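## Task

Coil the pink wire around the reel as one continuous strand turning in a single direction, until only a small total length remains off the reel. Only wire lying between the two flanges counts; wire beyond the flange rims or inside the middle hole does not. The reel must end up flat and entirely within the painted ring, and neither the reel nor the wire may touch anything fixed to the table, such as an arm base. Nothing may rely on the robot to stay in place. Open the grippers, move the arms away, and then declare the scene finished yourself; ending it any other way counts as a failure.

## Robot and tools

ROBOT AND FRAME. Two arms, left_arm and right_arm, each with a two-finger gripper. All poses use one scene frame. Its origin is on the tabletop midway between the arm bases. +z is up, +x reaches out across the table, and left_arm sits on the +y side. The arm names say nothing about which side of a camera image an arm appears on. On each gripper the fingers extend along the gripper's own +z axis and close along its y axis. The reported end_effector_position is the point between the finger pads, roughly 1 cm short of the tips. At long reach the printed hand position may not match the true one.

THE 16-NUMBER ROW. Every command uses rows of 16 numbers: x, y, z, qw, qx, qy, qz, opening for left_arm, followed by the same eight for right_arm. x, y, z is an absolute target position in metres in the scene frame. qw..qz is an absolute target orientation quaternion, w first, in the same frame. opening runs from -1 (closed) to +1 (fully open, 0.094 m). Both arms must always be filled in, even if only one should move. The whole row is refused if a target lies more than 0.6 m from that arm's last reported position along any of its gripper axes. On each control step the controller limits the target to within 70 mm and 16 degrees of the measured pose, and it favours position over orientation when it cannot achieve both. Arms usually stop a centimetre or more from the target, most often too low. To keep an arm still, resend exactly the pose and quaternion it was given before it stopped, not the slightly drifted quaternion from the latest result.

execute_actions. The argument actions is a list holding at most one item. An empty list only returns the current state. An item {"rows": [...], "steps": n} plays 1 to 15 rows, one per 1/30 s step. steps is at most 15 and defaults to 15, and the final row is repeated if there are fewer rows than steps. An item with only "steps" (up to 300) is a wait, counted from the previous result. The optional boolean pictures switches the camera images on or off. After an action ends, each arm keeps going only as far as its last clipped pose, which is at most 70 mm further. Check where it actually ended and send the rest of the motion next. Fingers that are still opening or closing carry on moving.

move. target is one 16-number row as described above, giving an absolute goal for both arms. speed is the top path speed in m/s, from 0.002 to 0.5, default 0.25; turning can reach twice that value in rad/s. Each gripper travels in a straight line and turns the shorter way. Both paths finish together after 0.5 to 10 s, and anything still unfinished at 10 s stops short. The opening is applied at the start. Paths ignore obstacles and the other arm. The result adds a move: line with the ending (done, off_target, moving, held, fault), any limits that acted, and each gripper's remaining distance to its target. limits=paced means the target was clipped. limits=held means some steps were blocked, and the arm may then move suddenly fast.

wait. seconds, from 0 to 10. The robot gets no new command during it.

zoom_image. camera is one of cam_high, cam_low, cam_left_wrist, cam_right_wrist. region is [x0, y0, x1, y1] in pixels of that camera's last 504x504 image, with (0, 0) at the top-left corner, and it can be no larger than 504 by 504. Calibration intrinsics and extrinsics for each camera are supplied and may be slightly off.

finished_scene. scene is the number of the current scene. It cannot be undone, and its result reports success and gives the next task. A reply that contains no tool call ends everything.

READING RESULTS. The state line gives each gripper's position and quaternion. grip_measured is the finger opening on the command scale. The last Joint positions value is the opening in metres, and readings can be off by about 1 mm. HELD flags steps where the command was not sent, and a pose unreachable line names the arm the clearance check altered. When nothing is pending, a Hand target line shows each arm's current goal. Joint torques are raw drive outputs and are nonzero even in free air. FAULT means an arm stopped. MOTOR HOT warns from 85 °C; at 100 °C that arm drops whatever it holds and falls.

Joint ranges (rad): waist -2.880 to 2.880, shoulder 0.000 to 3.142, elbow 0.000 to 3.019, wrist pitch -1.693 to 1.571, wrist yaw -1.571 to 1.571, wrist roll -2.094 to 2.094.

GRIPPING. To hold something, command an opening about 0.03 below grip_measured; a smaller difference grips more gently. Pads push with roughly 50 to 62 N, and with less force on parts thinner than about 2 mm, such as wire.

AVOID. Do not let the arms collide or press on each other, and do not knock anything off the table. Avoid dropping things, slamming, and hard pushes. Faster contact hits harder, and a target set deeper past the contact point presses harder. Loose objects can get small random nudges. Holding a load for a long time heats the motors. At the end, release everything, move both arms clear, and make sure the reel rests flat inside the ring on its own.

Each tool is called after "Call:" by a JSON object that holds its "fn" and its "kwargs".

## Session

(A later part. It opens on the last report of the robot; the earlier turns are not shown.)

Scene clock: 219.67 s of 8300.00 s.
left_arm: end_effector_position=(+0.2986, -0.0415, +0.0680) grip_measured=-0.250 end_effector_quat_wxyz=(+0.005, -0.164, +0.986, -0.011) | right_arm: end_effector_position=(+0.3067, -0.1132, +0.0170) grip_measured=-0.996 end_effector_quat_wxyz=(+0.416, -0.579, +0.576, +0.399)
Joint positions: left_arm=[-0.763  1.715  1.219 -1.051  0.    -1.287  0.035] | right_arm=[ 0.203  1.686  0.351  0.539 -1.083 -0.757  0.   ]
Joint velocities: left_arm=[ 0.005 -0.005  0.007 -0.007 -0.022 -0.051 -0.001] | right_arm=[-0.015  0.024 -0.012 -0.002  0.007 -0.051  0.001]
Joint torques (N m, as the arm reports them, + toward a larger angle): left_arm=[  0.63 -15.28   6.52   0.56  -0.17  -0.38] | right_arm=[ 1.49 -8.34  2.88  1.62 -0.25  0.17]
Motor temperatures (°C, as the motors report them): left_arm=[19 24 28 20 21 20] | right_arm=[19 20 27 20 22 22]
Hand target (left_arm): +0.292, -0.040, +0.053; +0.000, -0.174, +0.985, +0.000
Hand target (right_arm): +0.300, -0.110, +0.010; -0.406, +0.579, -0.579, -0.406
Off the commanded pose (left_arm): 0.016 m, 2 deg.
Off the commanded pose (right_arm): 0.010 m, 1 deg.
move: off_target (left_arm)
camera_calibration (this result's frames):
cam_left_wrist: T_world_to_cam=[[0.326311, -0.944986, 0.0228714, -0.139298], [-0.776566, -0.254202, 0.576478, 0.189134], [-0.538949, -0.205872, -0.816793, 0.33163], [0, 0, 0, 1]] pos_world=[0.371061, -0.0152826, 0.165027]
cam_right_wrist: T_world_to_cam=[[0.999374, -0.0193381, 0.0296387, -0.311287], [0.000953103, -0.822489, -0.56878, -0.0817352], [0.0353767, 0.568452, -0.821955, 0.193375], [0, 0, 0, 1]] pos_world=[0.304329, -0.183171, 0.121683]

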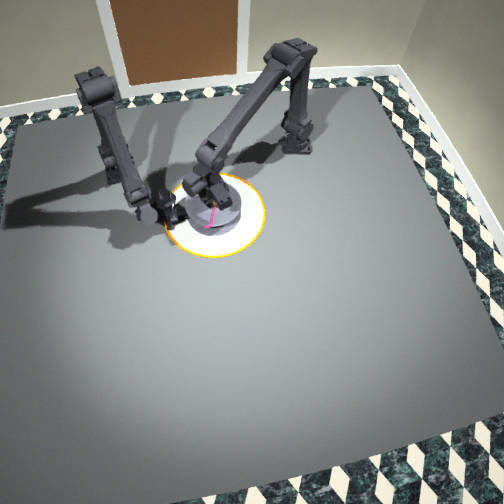

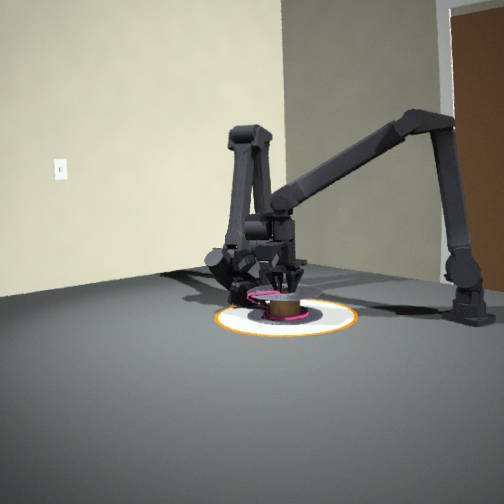

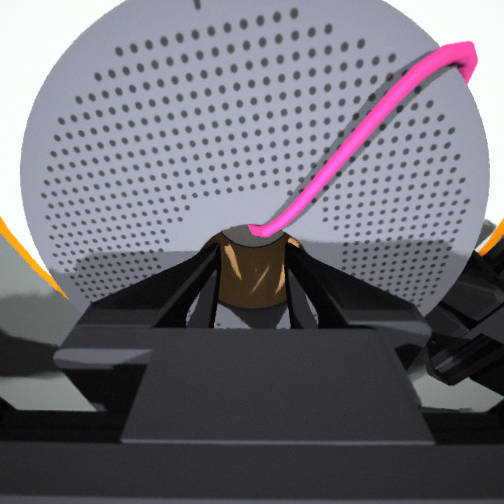

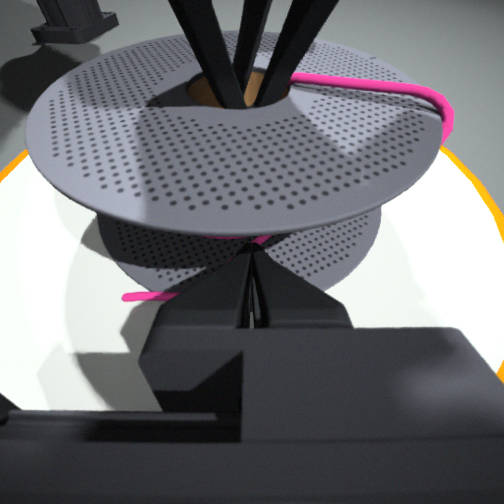

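Call:
{"fn": "move", "kwargs": {"target": [0.292,-0.040,0.053,0,-0.174,0.985,0,-0.6,0.30,-0.11,0.010,0.406,-0.579,0.579,0.406,-1]}}

Call:
{"fn": "move", "kwargs": {"target": [0.295,-0.040,0.115,0,-0.174,0.985,0,-0.6,0.30,-0.11,0.010,0.406,-0.579,0.579,0.406,-1], "speed": 0.1}}

Call:
{"fn": "move", "kwargs": {"target": [0.336,-0.042,0.105,0,0.259,0.966,0,-0.6,0.30,-0.11,0.010,0.406,-0.579,0.579,0.406,-1]}}

Scene clock: 227.87 s of 8300.00 s.
left_arm: end_effector_position=(+0.2985, -0.0414, +0.0678) grip_measured=-0.597 end_effector_quat_wxyz=(+0.005, -0.171, +0.985, -0.011) | right_arm: end_effector_position=(+0.3067, -0.1132, +0.0170) grip_measured=-0.996 end_effector_quat_wxyz=(+0.416, -0.579, +0.576, +0.399)
Joint positions: left_arm=[-0.763  1.715  1.219 -1.051  0.    -1.301  0.019] | right_arm=[ 0.203  1.686  0.351  0.539 -1.083 -0.757  0.   ]
Joint velocities: left_arm=[-0.005 -0.005  0.012  0.012  0.037  0.022 -0.   ] | right_arm=[ 0.005 -0.005  0.002 -0.002 -0.081 -0.081 -0.001]
Joint torques (N m, as the arm reports them, + toward a larger angle): left_arm=[  0.68 -15.3    6.43   0.55  -0.17  -0.28] | right_arm=[ 1.47 -8.34  2.88  1.62 -0.26  0.17]
Motor temperatures (°C, as the motors report them): left_arm=[19 24 28 20 21 20] | right_arm=[19 20 27 20 22 22]
Hand target (left_arm): +0.292, -0.040, +0.053; +0.000, -0.174, +0.985, +0.000
Hand target (right_arm): +0.300, -0.110, +0.010; -0.406, +0.579, -0.579, -0.406
Off the commanded pose (left_arm): 0.016 m, 1 deg.
Off the commanded pose (right_arm): 0.010 m, 1 deg.
After step 90, 4.50 s passed at rest.
move: off_target (left_arm)
camera_calibration (this result's frames):
cam_left_wrist: T_world_to_cam=[[0.338906, -0.940549, 0.0225859, -0.142828], [-0.772824, -0.264619, 0.576819, 0.187658], [-0.53655, -0.212942, -0.81656, 0.330457], [0, 0, 0, 1]] pos_world=[0.370739, -0.0143102, 0.164819]
cam_right_wrist: T_world_to_cam=[[0.999374, -0.0193381, 0.0296387, -0.311287], [0.000953103, -0.822489, -0.56878, -0.0817352], [0.0353767, 0.568452, -0.821955, 0.193375], [0, 0, 0, 1]] pos_world=[0.304329, -0.183171, 0.121683]

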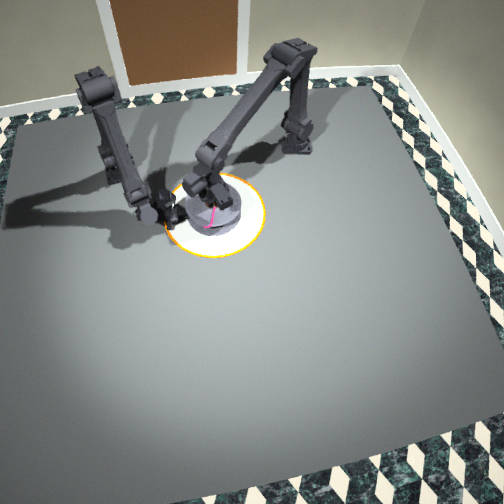

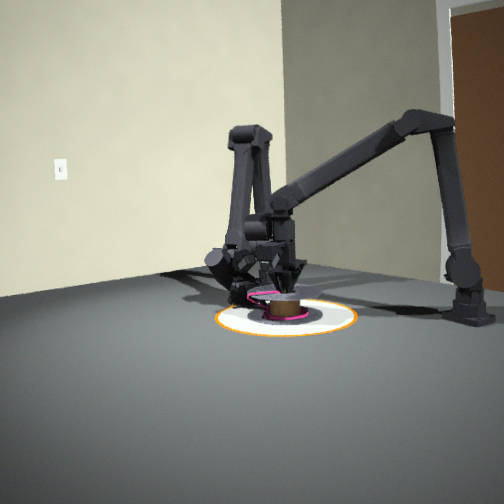

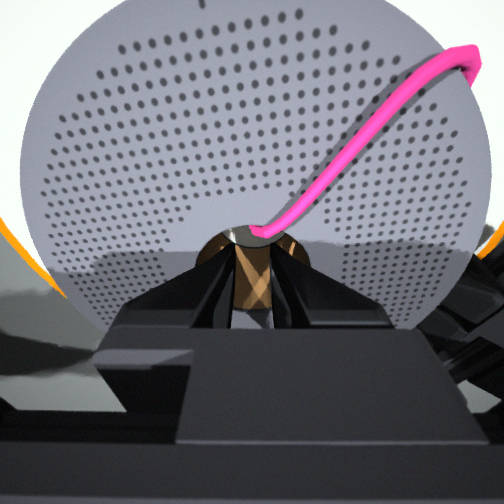

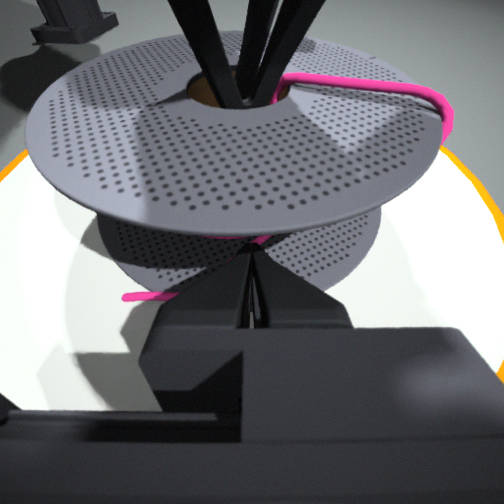

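Scene clock: 228.77 s of 8300.00 s.
left_arm: end_effector_position=(+0.2873, -0.0254, +0.0969) grip_measured=-0.597 end_effector_quat_wxyz=(-0.008, -0.171, +0.985, +0.016) | right_arm: end_effector_position=(+0.3067, -0.1133, +0.0167) grip_measured=-0.996 end_effector_quat_wxyz=(+0.416, -0.579, +0.577, +0.400)
Joint positions: left_arm=[-0.763  1.669  1.242 -1.179  0.    -1.301  0.019] | right_arm=[ 0.203  1.687  0.351  0.539 -1.083 -0.756  0.   ]
Joint velocities: left_arm=[-0.005 -0.005 -0.007 -0.002 -0.051 -0.051 -0.   ] | right_arm=[-0.024 -0.005 -0.022  0.017  0.022  0.037 -0.001]
Joint torques (N m, as the arm reports them, + toward a larger angle): left_arm=[  1.01 -17.15  12.06  -0.89  -0.15  -0.24] | right_arm=[ 1.39 -8.37  2.88  1.64 -0.27  0.15]
Motor temperatures (°C, as the motors report them): left_arm=[19 24 29 20 21 20] | right_arm=[19 20 27 20 22 22]
Hand target (left_arm): +0.294, -0.039, +0.115; +0.000, -0.174, +0.985, -0.000
Hand target (right_arm): +0.300, -0.110, +0.010; -0.406, +0.579, -0.579, -0.406
Off the commanded pose (left_arm): 0.025 m, 2 deg.
Off the commanded pose (right_arm): 0.010 m, 1 deg.
move: off_target (left_arm)
camera_calibration (this result's frames):
cam_left_wrist: T_world_to_cam=[[0.338712, -0.940273, -0.0340714, -0.11903], [-0.753117, -0.292644, 0.589215, 0.158847], [-0.563994, -0.173915, -0.807257, 0.359531], [0, 0, 0, 1]] pos_world=[0.36272, -0.00290734, 0.192583]
cam_right_wrist: T_world_to_cam=[[0.999417, -0.0201019, 0.0275824, -0.311312], [-0.00086228, -0.822764, -0.568382, -0.0814101], [0.0341194, 0.568027, -0.822302, 0.193517], [0, 0, 0, 1]] pos_world=[0.304458, -0.183162, 0.121445]

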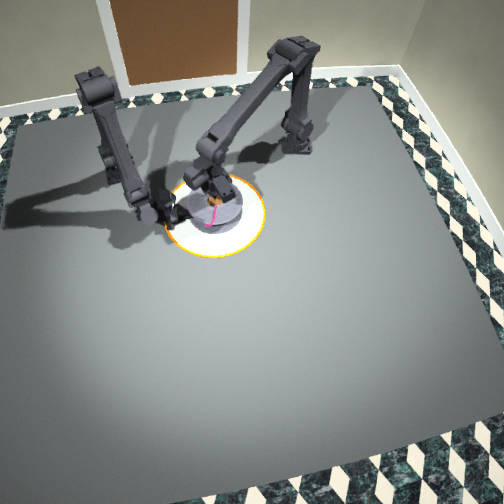

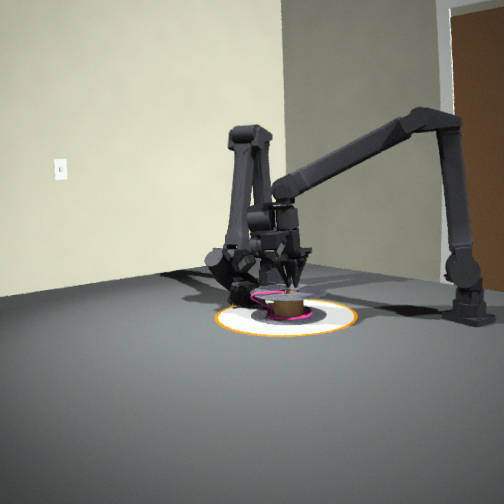

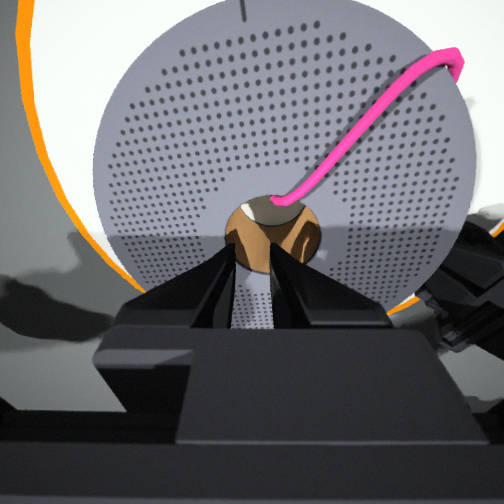

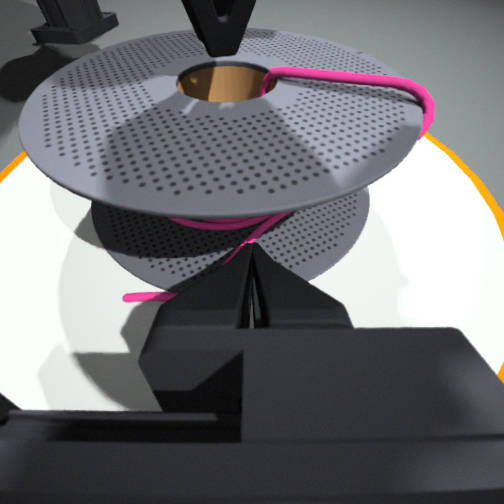

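Scene clock: 231.10 s of 8300.00 s.
left_arm: end_effector_position=(+0.3208, -0.0309, +0.0975) grip_measured=-0.597 end_effector_quat_wxyz=(-0.006, +0.256, +0.967, +0.007) | right_arm: end_effector_position=(+0.3067, -0.1133, +0.0168) grip_measured=-0.996 end_effector_quat_wxyz=(+0.416, -0.579, +0.577, +0.400)
Joint positions: left_arm=[-0.715  1.717  1.307 -1.179 -0.004 -0.392  0.019] | right_arm=[ 0.203  1.687  0.351  0.539 -1.083 -0.756  0.   ]
Joint velocities: left_arm=[-0.005 -0.005 -0.012  0.012 -0.022  0.066  0.   ] | right_arm=[-0.005 -0.005 -0.002 -0.002 -0.051  0.007 -0.   ]
Joint torques (N m, as the arm reports them, + toward a larger angle): left_arm=[  2.35 -15.67  12.66  -0.62   0.01   0.05] | right_arm=[ 1.45 -8.39  2.88  1.64 -0.27  0.16]
Motor temperatures (°C, as the motors report them): left_arm=[19 24 29 20 21 20] | right_arm=[19 20 26 20 22 22]
Hand target (left_arm): +0.336, -0.041, +0.105; +0.001, +0.259, +0.966, +0.000
Hand target (right_arm): +0.300, -0.110, +0.010; -0.406, +0.579, -0.579, -0.406
Off the commanded pose (left_arm): 0.020 m, 1 deg.
Off the commanded pose (right_arm): 0.010 m, 1 deg.
move: off_target (left_arm)
camera_calibration (this result's frames):
cam_left_wrist: T_world_to_cam=[[-0.492007, -0.870525, -0.0106928, 0.130815], [-0.703735, 0.390449, 0.593554, 0.187006], [-0.512529, 0.299558, -0.804723, 0.375908], [0, 0, 0, 1]] pos_world=[0.388628, -0.0717449, 0.192902]
cam_right_wrist: T_world_to_cam=[[0.999425, -0.0198424, 0.027487, -0.311236], [-0.000694168, -0.822618, -0.568594, -0.0814052], [0.0338936, 0.568248, -0.822159, 0.193636], [0, 0, 0, 1]] pos_world=[0.304437, -0.183174, 0.121468]

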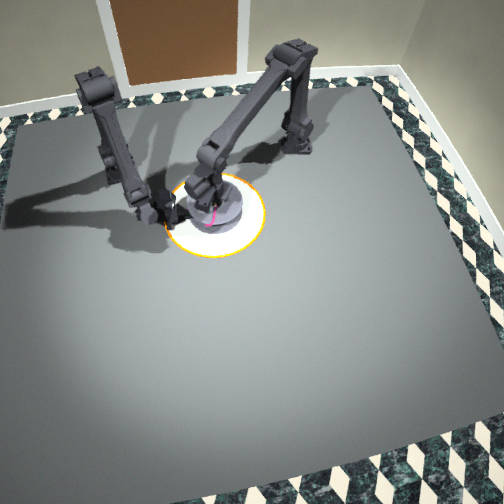

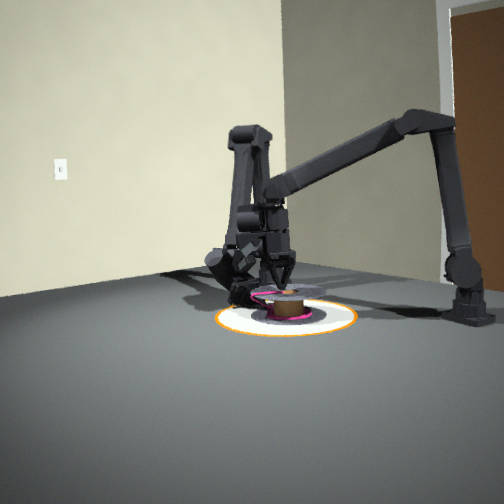

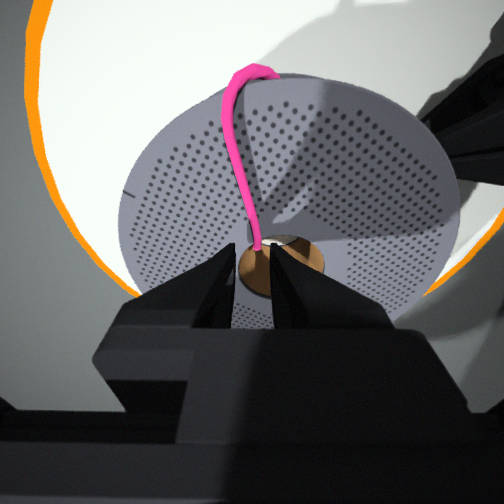

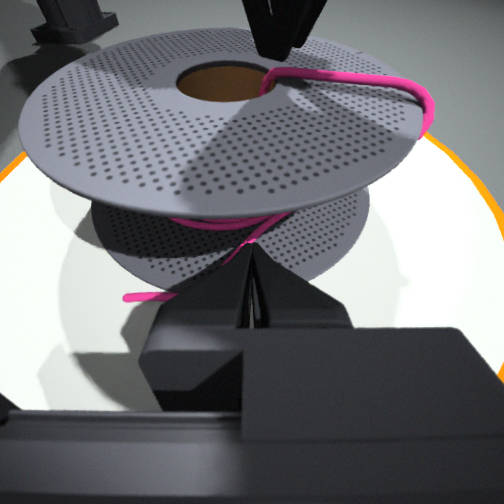

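Call:
{"fn": "move", "kwargs": {"target": [0.322,-0.032,0.058,0,0.22,0.975,0,-0.6,0.30,-0.11,0.010,0.406,-0.579,0.579,0.406,-1], "speed": 0.06}}

Scene clock: 236.47 s of 8300.00 s.
left_arm: end_effector_position=(+0.3239, -0.0352, +0.0857) grip_measured=-0.597 end_effector_quat_wxyz=(+0.011, +0.231, +0.973, -0.007) | right_arm: end_effector_position=(+0.3067, -0.1133, +0.0168) grip_measured=-0.996 end_effector_quat_wxyz=(+0.416, -0.579, +0.577, +0.400)
Joint positions: left_arm=[-0.715  1.717  1.274 -1.102 -0.003 -0.443  0.019] | right_arm=[ 0.203  1.687  0.351  0.539 -1.083 -0.756  0.   ]
Joint velocities: left_arm=[-0.005 -0.005  0.002 -0.012 -0.022 -0.007  0.001] | right_arm=[-0.005  0.005 -0.027  0.012  0.022 -0.022 -0.001]
Joint torques (N m, as the arm reports them, + toward a larger angle): left_arm=[  1.59 -14.21   5.75   1.91   0.01  -0.3 ] | right_arm=[ 1.49 -8.36  2.88  1.64 -0.26  0.16]
Motor temperatures (°C, as the motors report them): left_arm=[19 24 31 20 21 20] | right_arm=[19 20 26 20 22 22]
Hand target (left_arm): +0.322, -0.032, +0.059; -0.000, +0.220, +0.975, +0.000
Hand target (right_arm): +0.300, -0.110, +0.010; -0.406, +0.579, -0.579, -0.406
Off the commanded pose (left_arm): 0.028 m, 2 deg.
Off the commanded pose (right_arm): 0.010 m, 1 deg.
After step 90, 1.43 s passed at rest.
move: off_target (left_arm)
camera_calibration (this result's frames):
cam_left_wrist: T_world_to_cam=[[-0.447527, -0.894234, 0.00804363, 0.111623], [-0.737595, 0.374191, 0.562081, 0.210962], [-0.505642, 0.245613, -0.827043, 0.367042], [0, 0, 0, 1]] pos_world=[0.391151, -0.0692731, 0.184084]
cam_right_wrist: T_world_to_cam=[[0.999425, -0.0198424, 0.027487, -0.311236], [-0.000694168, -0.822618, -0.568594, -0.0814052], [0.0338936, 0.568248, -0.822159, 0.193636], [0, 0, 0, 1]] pos_world=[0.304437, -0.183174, 0.121468]

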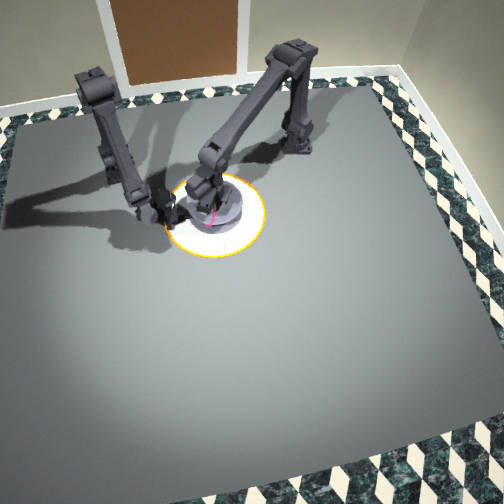

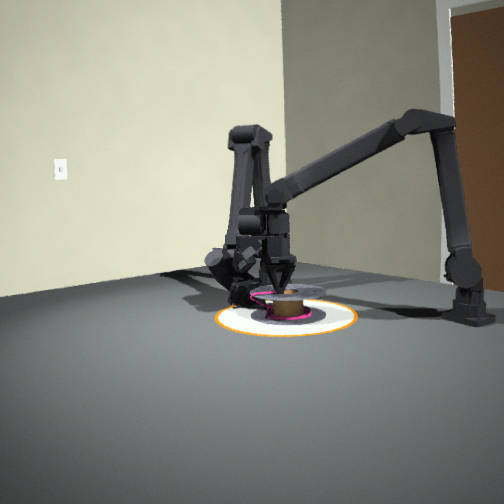

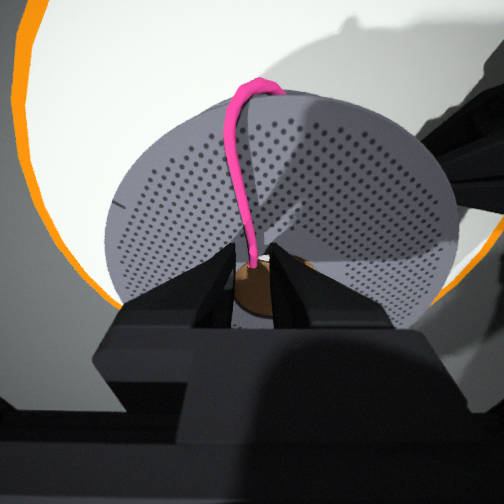

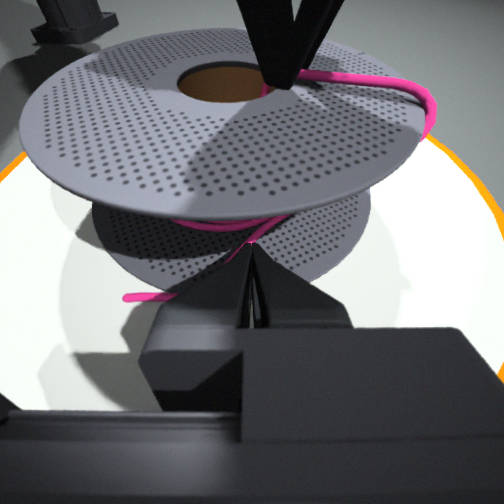

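Call:
{"fn": "move", "kwargs": {"target": [0.322,-0.032,0.062,0,0.22,0.975,0,-0.97,0.30,-0.11,0.010,0.406,-0.579,0.579,0.406,-1]}}

Call:
{"fn": "move", "kwargs": {"target": [0.36,-0.045,0.14,0,0.22,0.975,0,-0.97,0.30,-0.11,0.010,0.406,-0.579,0.579,0.406,-1], "speed": 0.08}}

Call:
{"fn": "move", "kwargs": {"target": [0.42,0.0,0.125,0,0.5,0.866,0,-0.97,0.30,-0.11,0.010,0.406,-0.579,0.579,0.406,-1], "speed": 0.1}}

Scene clock: 240.77 s of 8300.00 s.
left_arm: end_effector_position=(+0.3237, -0.0353, +0.0860) grip_measured=-0.950 end_effector_quat_wxyz=(+0.011, +0.229, +0.973, -0.008) | right_arm: end_effector_position=(+0.3067, -0.1133, +0.0168) grip_measured=-0.996 end_effector_quat_wxyz=(+0.416, -0.579, +0.577, +0.400)
Joint positions: left_arm=[-0.715  1.715  1.272 -1.1   -0.001 -0.448  0.002] | right_arm=[ 0.203  1.687  0.351  0.539 -1.083 -0.756  0.   ]
Joint velocities: left_arm=[-0.024  0.005 -0.002 -0.002 -0.081  0.037  0.   ] | right_arm=[-0.015  0.015 -0.007  0.017  0.007 -0.007 -0.001]
Joint torques (N m, as the arm reports them, + toward a larger angle): left_arm=[  1.53 -14.43   6.21   1.38  -0.08  -0.28] | right_arm=[ 1.45 -8.39  2.88  1.63 -0.26  0.16]
Motor temperatures (°C, as the motors report them): left_arm=[19 24 30 20 21 20] | right_arm=[19 20 26 20 22 22]
Hand target (left_arm): +0.322, -0.032, +0.063; +0.000, +0.220, +0.976, +0.000
Hand target (right_arm): +0.300, -0.110, +0.010; -0.406, +0.579, -0.579, -0.406
Off the commanded pose (left_arm): 0.024 m, 2 deg.
Off the commanded pose (right_arm): 0.010 m, 1 deg.
After step 90, 0.60 s passed at rest.
move: off_target (left_arm)
camera_calibration (this result's frames):
cam_left_wrist: T_world_to_cam=[[-0.442441, -0.896735, 0.0105519, 0.109464], [-0.739762, 0.371593, 0.560956, 0.21131], [-0.50695, 0.240384, -0.827779, 0.367556], [0, 0, 0, 1]] pos_world=[0.391083, -0.0687158, 0.184564]
cam_right_wrist: T_world_to_cam=[[0.999425, -0.0198424, 0.027487, -0.311236], [-0.000694168, -0.822618, -0.568594, -0.0814052], [0.0338936, 0.568248, -0.822159, 0.193636], [0, 0, 0, 1]] pos_world=[0.304437, -0.183174, 0.121468]

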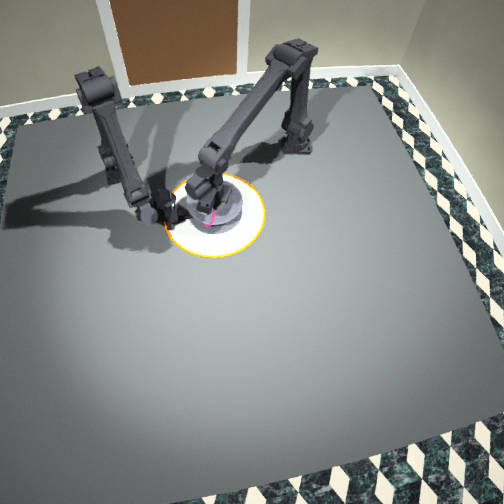

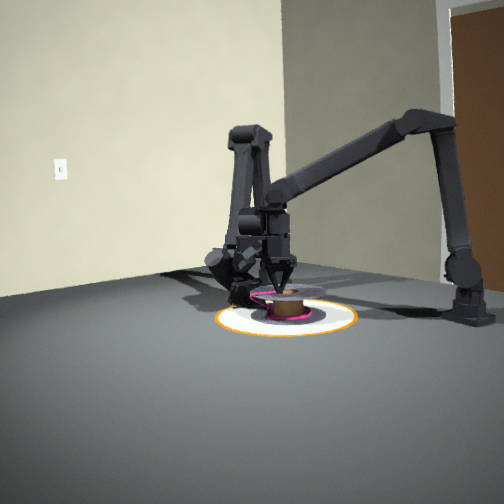

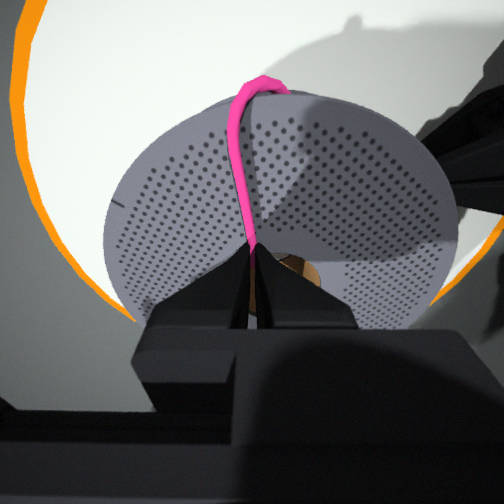

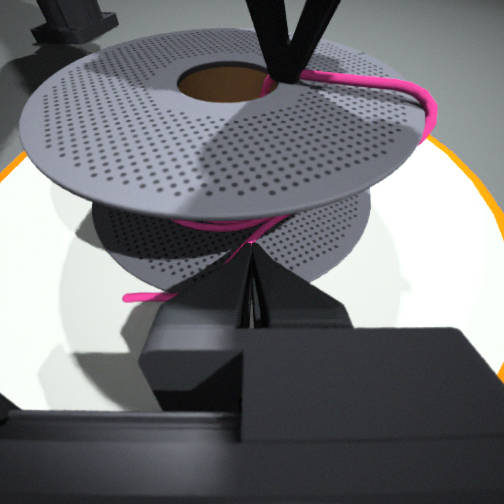

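Scene clock: 241.90 s of 8300.00 s.
left_arm: end_effector_position=(+0.3450, -0.0361, +0.1330) grip_measured=-0.950 end_effector_quat_wxyz=(-0.004, +0.218, +0.976, +0.004) | right_arm: end_effector_position=(+0.3067, -0.1133, +0.0168) grip_measured=-0.996 end_effector_quat_wxyz=(+0.416, -0.579, +0.577, +0.400)
Joint positions: left_arm=[-0.683  1.727  1.421 -1.276 -0.001 -0.439  0.002] | right_arm=[ 0.203  1.687  0.351  0.539 -1.083 -0.756  0.   ]
Joint velocities: left_arm=[-0.015  0.034  0.007 -0.032 -0.007 -0.051  0.   ] | right_arm=[-0.005 -0.015  0.007 -0.017 -0.081 -0.007  0.001]
Joint torques (N m, as the arm reports them, + toward a larger angle): left_arm=[  2.28 -16.53  12.9   -0.77  -0.11   0.06] | right_arm=[ 1.44 -8.38  2.88  1.63 -0.26  0.16]
Motor temperatures (°C, as the motors report them): left_arm=[19 24 30 20 21 20] | right_arm=[19 20 26 20 22 22]
Hand target (left_arm): +0.359, -0.044, +0.140; +0.001, +0.220, +0.976, +0.000
Hand target (right_arm): +0.300, -0.110, +0.010; -0.406, +0.579, -0.579, -0.406
Off the commanded pose (left_arm): 0.019 m, 1 deg.
Off the commanded pose (right_arm): 0.010 m, 1 deg.
move: off_target (left_arm)
camera_calibration (this result's frames):
cam_left_wrist: T_world_to_cam=[[-0.422443, -0.906367, -0.00633251, 0.112671], [-0.733617, 0.337807, 0.589655, 0.193875], [-0.532305, 0.253741, -0.80763, 0.423937], [0, 0, 0, 1]] pos_world=[0.415491, -0.0709409, 0.228779]
cam_right_wrist: T_world_to_cam=[[0.999425, -0.0198424, 0.027487, -0.311236], [-0.000694168, -0.822618, -0.568594, -0.0814052], [0.0338936, 0.568248, -0.822159, 0.193636], [0, 0, 0, 1]] pos_world=[0.304437, -0.183174, 0.121468]

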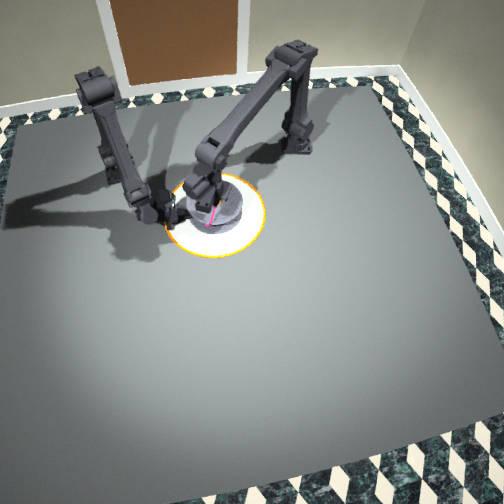

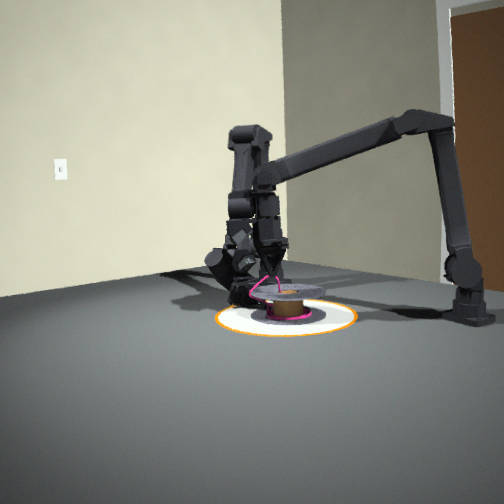

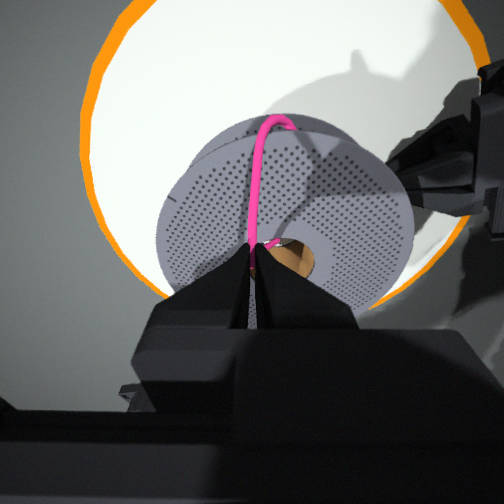

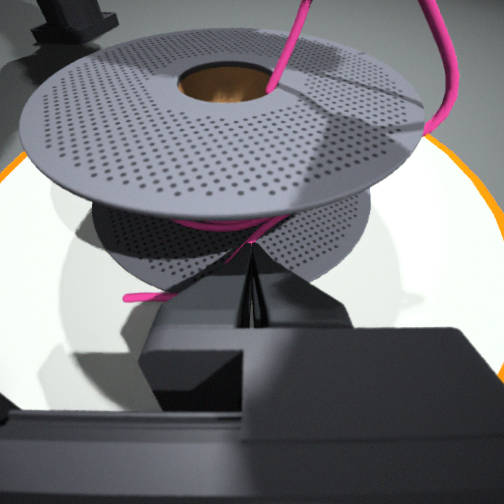

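Scene clock: 245.37 s of 8300.00 s.
left_arm: end_effector_position=(+0.3993, +0.0108, +0.1176) grip_measured=-0.950 end_effector_quat_wxyz=(-0.019, +0.497, +0.867, +0.005) | right_arm: end_effector_position=(+0.3067, -0.1133, +0.0168) grip_measured=-0.996 end_effector_quat_wxyz=(+0.416, -0.579, +0.577, +0.400)
Joint positions: left_arm=[-0.543  1.766  1.431 -1.276 -0.001  0.304  0.002] | right_arm=[ 0.203  1.687  0.351  0.539 -1.083 -0.756  0.   ]
Joint velocities: left_arm=[-0.005 -0.015  0.027  0.002 -0.051  0.007 -0.001] | right_arm=[-0.015 -0.015 -0.007  0.007  0.022  0.007  0.   ]
Joint torques (N m, as the arm reports them, + toward a larger angle): left_arm=[  2.46 -16.84  13.01   0.39  -0.1    0.06] | right_arm=[ 1.46 -8.38  2.88  1.63 -0.26  0.16]
Motor temperatures (°C, as the motors report them): left_arm=[19 24 31 20 21 20] | right_arm=[19 20 26 20 22 22]
Hand target (left_arm): +0.420, +0.001, +0.126; +0.001, +0.500, +0.866, +0.001
Hand target (right_arm): +0.300, -0.110, +0.010; -0.406, +0.579, -0.579, -0.406
Off the commanded pose (left_arm): 0.025 m, 2 deg.
Off the commanded pose (right_arm): 0.010 m, 1 deg.
move: off_target (left_arm)
camera_calibration (this result's frames):
cam_left_wrist: T_world_to_cam=[[-0.8613, -0.507993, 0.0102554, 0.347026], [-0.396113, 0.683974, 0.612596, 0.0857124], [-0.318209, 0.523567, -0.79033, 0.338079], [0, 0, 0, 1]] pos_world=[0.440425, -0.0593452, 0.211128]
cam_right_wrist: T_world_to_cam=[[0.999425, -0.0198424, 0.027487, -0.311236], [-0.000694168, -0.822618, -0.568594, -0.0814052], [0.0338936, 0.568248, -0.822159, 0.193636], [0, 0, 0, 1]] pos_world=[0.304437, -0.183174, 0.121468]

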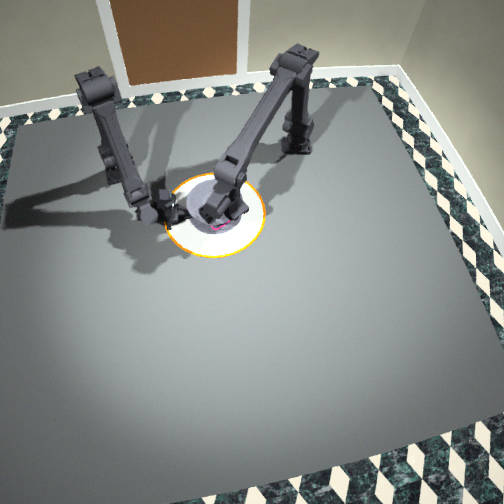

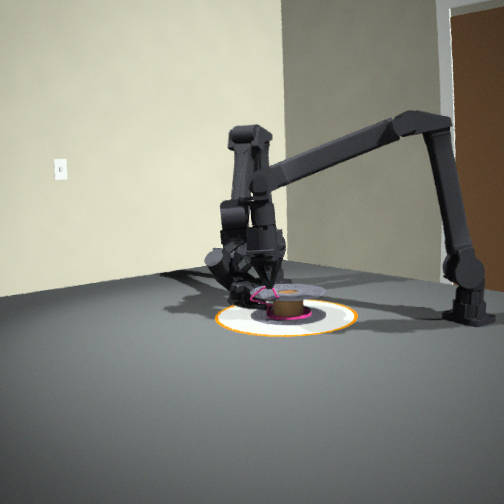

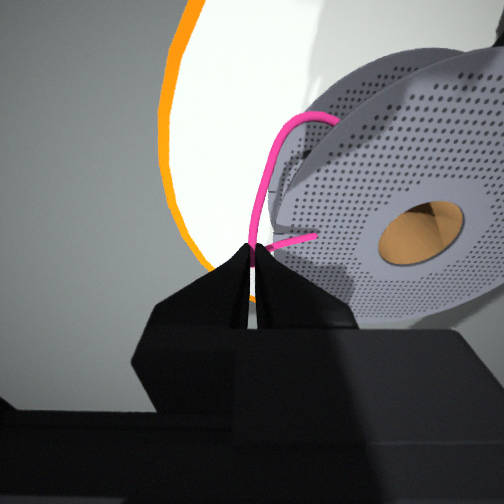

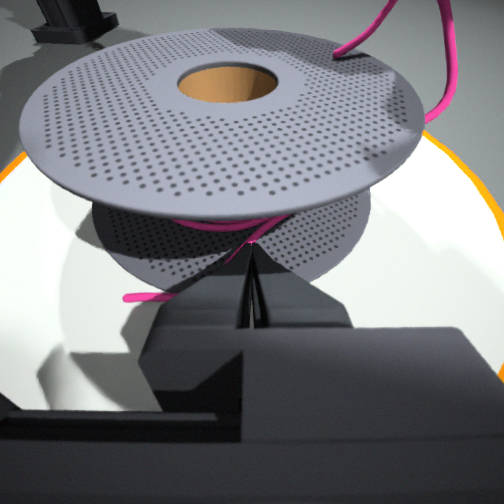

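Call:
{"fn": "move", "kwargs": {"target": [0.445,0.04,0.10,0,0.5,0.866,0,-0.97,0.30,-0.11,0.010,0.406,-0.579,0.579,0.406,-1], "speed": 0.08}}

Call:
{"fn": "zoom_image", "kwargs": {"camera": "cam_low", "region": [190,240,370,350]}}

Scene clock: 249.33 s of 8300.00 s.
left_arm: end_effector_position=(+0.4399, +0.0384, +0.1105) grip_measured=-0.950 end_effector_quat_wxyz=(+0.001, +0.497, +0.868, +0.000) | right_arm: end_effector_position=(+0.3067, -0.1133, +0.0168) grip_measured=-0.996 end_effector_quat_wxyz=(+0.416, -0.579, +0.577, +0.400)
Joint positions: left_arm=[-0.452  1.78   1.431 -1.219 -0.001  0.393  0.002] | right_arm=[ 0.203  1.687  0.351  0.539 -1.083 -0.756  0.   ]
Joint velocities: left_arm=[-0.005 -0.005  0.007 -0.017 -0.095 -0.007 -0.001] | right_arm=[ 0.005  0.015 -0.007  0.002 -0.022 -0.022 -0.   ]
Joint torques (N m, as the arm reports them, + toward a larger angle): left_arm=[  2.05 -17.43   8.29   0.86  -0.02   0.06] | right_arm=[ 1.46 -8.38  2.87  1.63 -0.26  0.16]
Motor temperatures (°C, as the motors report them): left_arm=[19 24 31 20 21 20] | right_arm=[19 20 26 20 22 22]
Hand target (left_arm): +0.445, +0.040, +0.100; +0.000, +0.500, +0.866, +0.001
Hand target (right_arm): +0.300, -0.110, +0.010; -0.406, +0.579, -0.579, -0.406
Off the commanded pose (left_arm): 0.012 m, 0 deg.
Off the commanded pose (right_arm): 0.010 m, 1 deg.
move: off_target (left_arm)
camera_calibration (this result's frames):
cam_left_wrist: T_world_to_cam=[[-0.860648, -0.509194, -0.00259691, 0.397281], [-0.416088, 0.700321, 0.580018, 0.0990354], [-0.293523, 0.500272, -0.8146, 0.323656], [0, 0, 0, 1]] pos_world=[0.478127, -0.0289795, 0.207239]
cam_right_wrist: T_world_to_cam=[[0.999425, -0.0198424, 0.027487, -0.311236], [-0.000694168, -0.822618, -0.568594, -0.0814052], [0.0338936, 0.568248, -0.822159, 0.193636], [0, 0, 0, 1]] pos_world=[0.304437, -0.183174, 0.121468]

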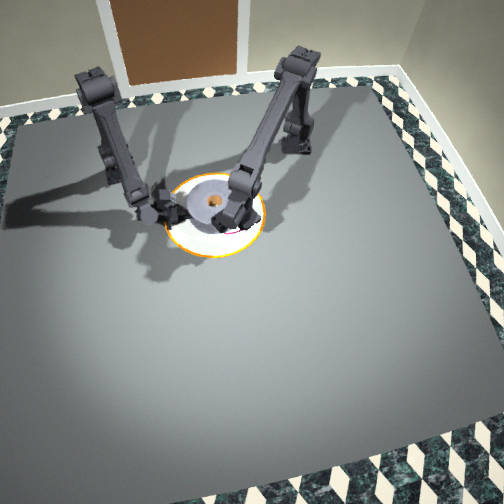

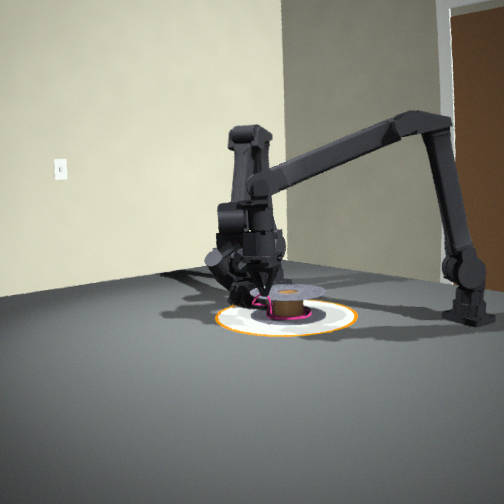

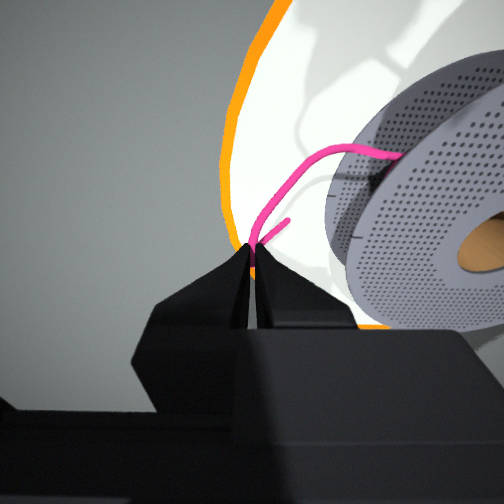

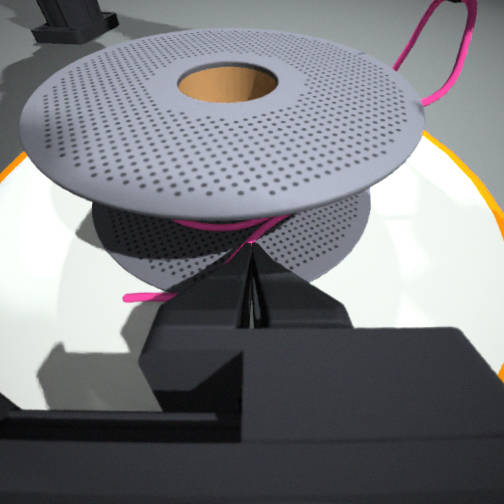

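Region (190, 240, 370, 350) of cam_low's 504x504 image, scaled by 2.800, with more detail than that image has.

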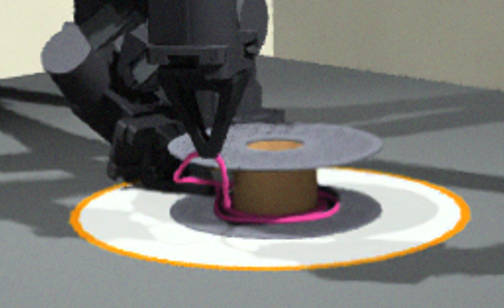

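Call:
{"fn": "move", "kwargs": {"target": [0.40,0.085,0.06,0,0.42,0.907,0,-0.97,0.30,-0.11,0.010,0.406,-0.579,0.579,0.406,-1], "speed": 0.08}}

Call:
{"fn": "move", "kwargs": {"target": [0.33,0.105,0.04,-0.065,0.113,0.858,-0.496,-0.97,0.30,-0.11,0.010,0.406,-0.579,0.579,0.406,-1], "speed": 0.15}}

Call:
{"fn": "zoom_image", "kwargs": {"camera": "cam_low", "region": [190,240,370,350]}}

Scene clock: 255.43 s of 8300.00 s.
left_arm: end_effector_position=(+0.3978, +0.0807, +0.0565) grip_measured=-0.950 end_effector_quat_wxyz=(-0.010, +0.433, +0.901, +0.002) | right_arm: end_effector_position=(+0.3067, -0.1133, +0.0168) grip_measured=-0.996 end_effector_quat_wxyz=(+0.416, -0.579, +0.577, +0.400)
Joint positions: left_arm=[-0.434  1.714  1.183 -1.06  -0.001  0.268  0.002] | right_arm=[ 0.203  1.687  0.351  0.539 -1.083 -0.756  0.   ]
Joint velocities: left_arm=[-0.005 -0.024 -0.012  0.002 -0.022 -0.007 -0.001] | right_arm=[-0.005  0.015 -0.017 -0.007  0.007 -0.081  0.   ]
Joint torques (N m, as the arm reports them, + toward a larger angle): left_arm=[  2.35 -18.01   6.69   0.79  -0.01  -0.3 ] | right_arm=[ 1.46 -8.37  2.89  1.63 -0.26  0.15]
Motor temperatures (°C, as the motors report them): left_arm=[19 24 31 20 21 20] | right_arm=[19 20 26 20 22 22]
Hand target (left_arm): +0.401, +0.084, +0.059; -0.000, +0.420, +0.907, +0.000
Hand target (right_arm): +0.300, -0.110, +0.010; -0.406, +0.579, -0.579, -0.406
Off the commanded pose (left_arm): 0.006 m, 2 deg.
Off the commanded pose (right_arm): 0.010 m, 1 deg.
After step 90, 1.67 s passed at rest.
move: done
camera_calibration (this result's frames):
cam_left_wrist: T_world_to_cam=[[-0.779012, -0.626998, 0.00367276, 0.359123], [-0.500983, 0.625945, 0.59767, 0.121994], [-0.377037, 0.463752, -0.801734, 0.281639], [0, 0, 0, 1]] pos_world=[0.447067, 0.0181976, 0.151568]
cam_right_wrist: T_world_to_cam=[[0.999425, -0.0198424, 0.027487, -0.311236], [-0.000694168, -0.822618, -0.568594, -0.0814052], [0.0338936, 0.568248, -0.822159, 0.193636], [0, 0, 0, 1]] pos_world=[0.304437, -0.183174, 0.121468]

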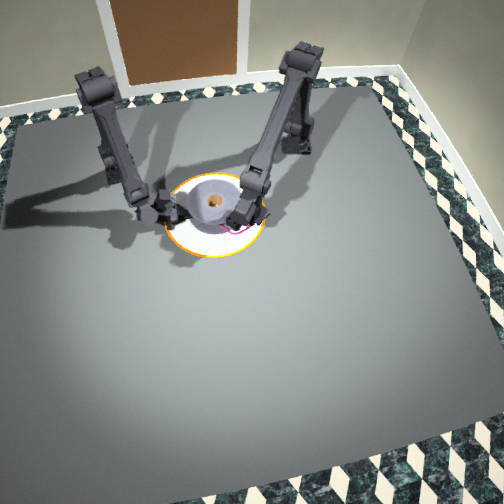

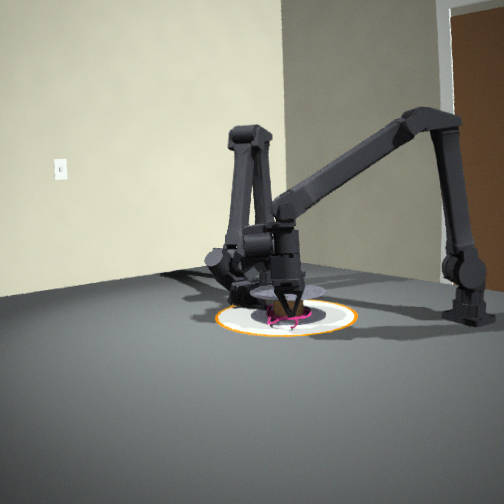

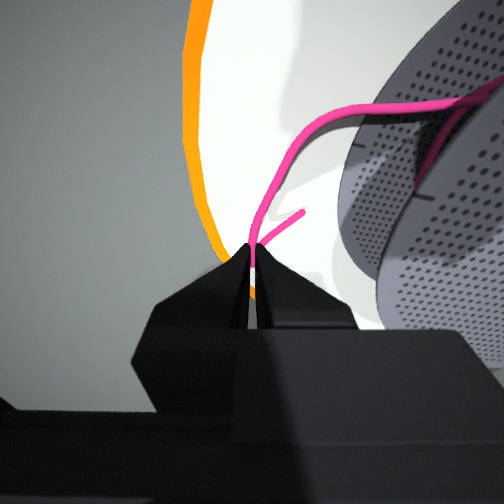

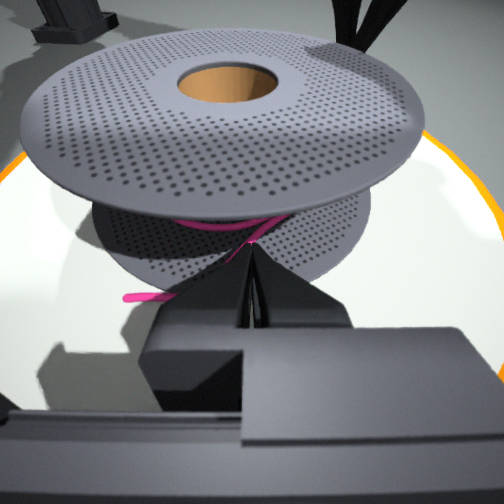

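Scene clock: 259.80 s of 8300.00 s.
left_arm: end_effector_position=(+0.3319, +0.1032, +0.0441) grip_measured=-0.950 end_effector_quat_wxyz=(-0.070, +0.128, +0.859, -0.492) | right_arm: end_effector_position=(+0.3067, -0.1133, +0.0168) grip_measured=-0.996 end_effector_quat_wxyz=(+0.416, -0.579, +0.577, +0.400)
Joint positions: left_arm=[-0.107  1.671  0.787 -0.665  1.039 -0.019  0.002] | right_arm=[ 0.203  1.687  0.351  0.539 -1.083 -0.756  0.   ]
Joint velocities: left_arm=[-0.005 -0.005 -0.007  0.012  0.007 -0.007  0.001] | right_arm=[-0.005  0.005  0.012 -0.002  0.007  0.007  0.   ]
Joint torques (N m, as the arm reports them, + toward a larger angle): left_arm=[  2.47 -12.34   4.68   0.84   0.63  -0.21] | right_arm=[ 1.42 -8.37  2.88  1.63 -0.26  0.15]
Motor temperatures (°C, as the motors report them): left_arm=[19 24 30 20 21 20] | right_arm=[19 20 26 20 22 22]
Hand target (left_arm): +0.332, +0.107, +0.039; -0.072, +0.114, +0.859, -0.493
Hand target (right_arm): +0.300, -0.110, +0.010; -0.406, +0.579, -0.579, -0.406
Off the commanded pose (left_arm): 0.005 m, 2 deg.
Off the commanded pose (right_arm): 0.010 m, 1 deg.
move: done
camera_calibration (this result's frames):
cam_left_wrist: T_world_to_cam=[[-0.148185, -0.485125, 0.861797, 0.0600801], [-0.636721, 0.713583, 0.292209, 0.131775], [-0.756722, -0.505423, -0.414631, 0.445331], [0, 0, 0, 1]] pos_world=[0.429798, 0.160195, 0.0943656]
cam_right_wrist: T_world_to_cam=[[0.999425, -0.0198424, 0.027487, -0.311236], [-0.000694168, -0.822618, -0.568594, -0.0814052], [0.0338936, 0.568248, -0.822159, 0.193636], [0, 0, 0, 1]] pos_world=[0.304437, -0.183174, 0.121468]

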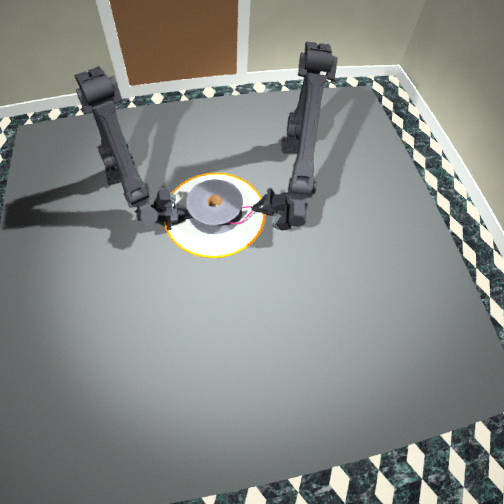

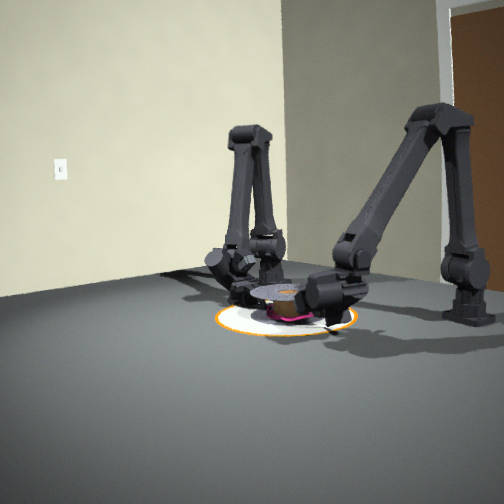

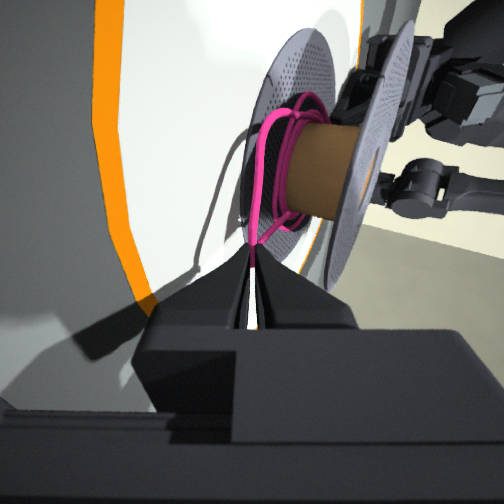

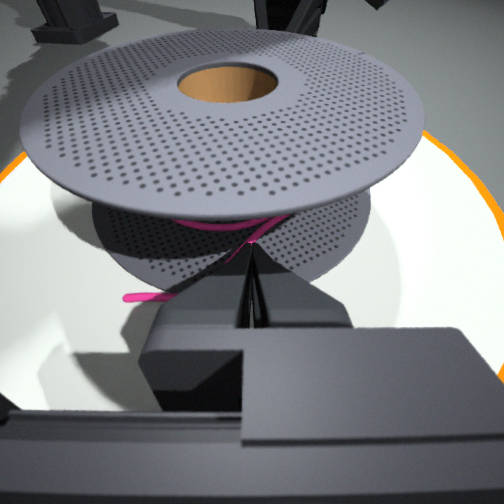

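Region (190, 240, 370, 350) of cam_low's 504x504 image, scaled by 2.800, with more detail than that image has.

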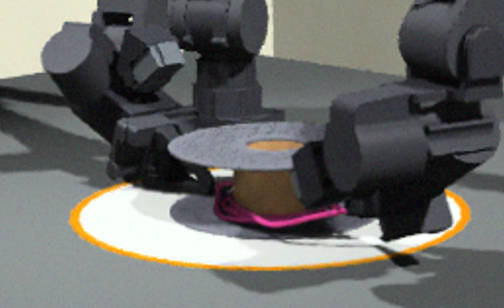

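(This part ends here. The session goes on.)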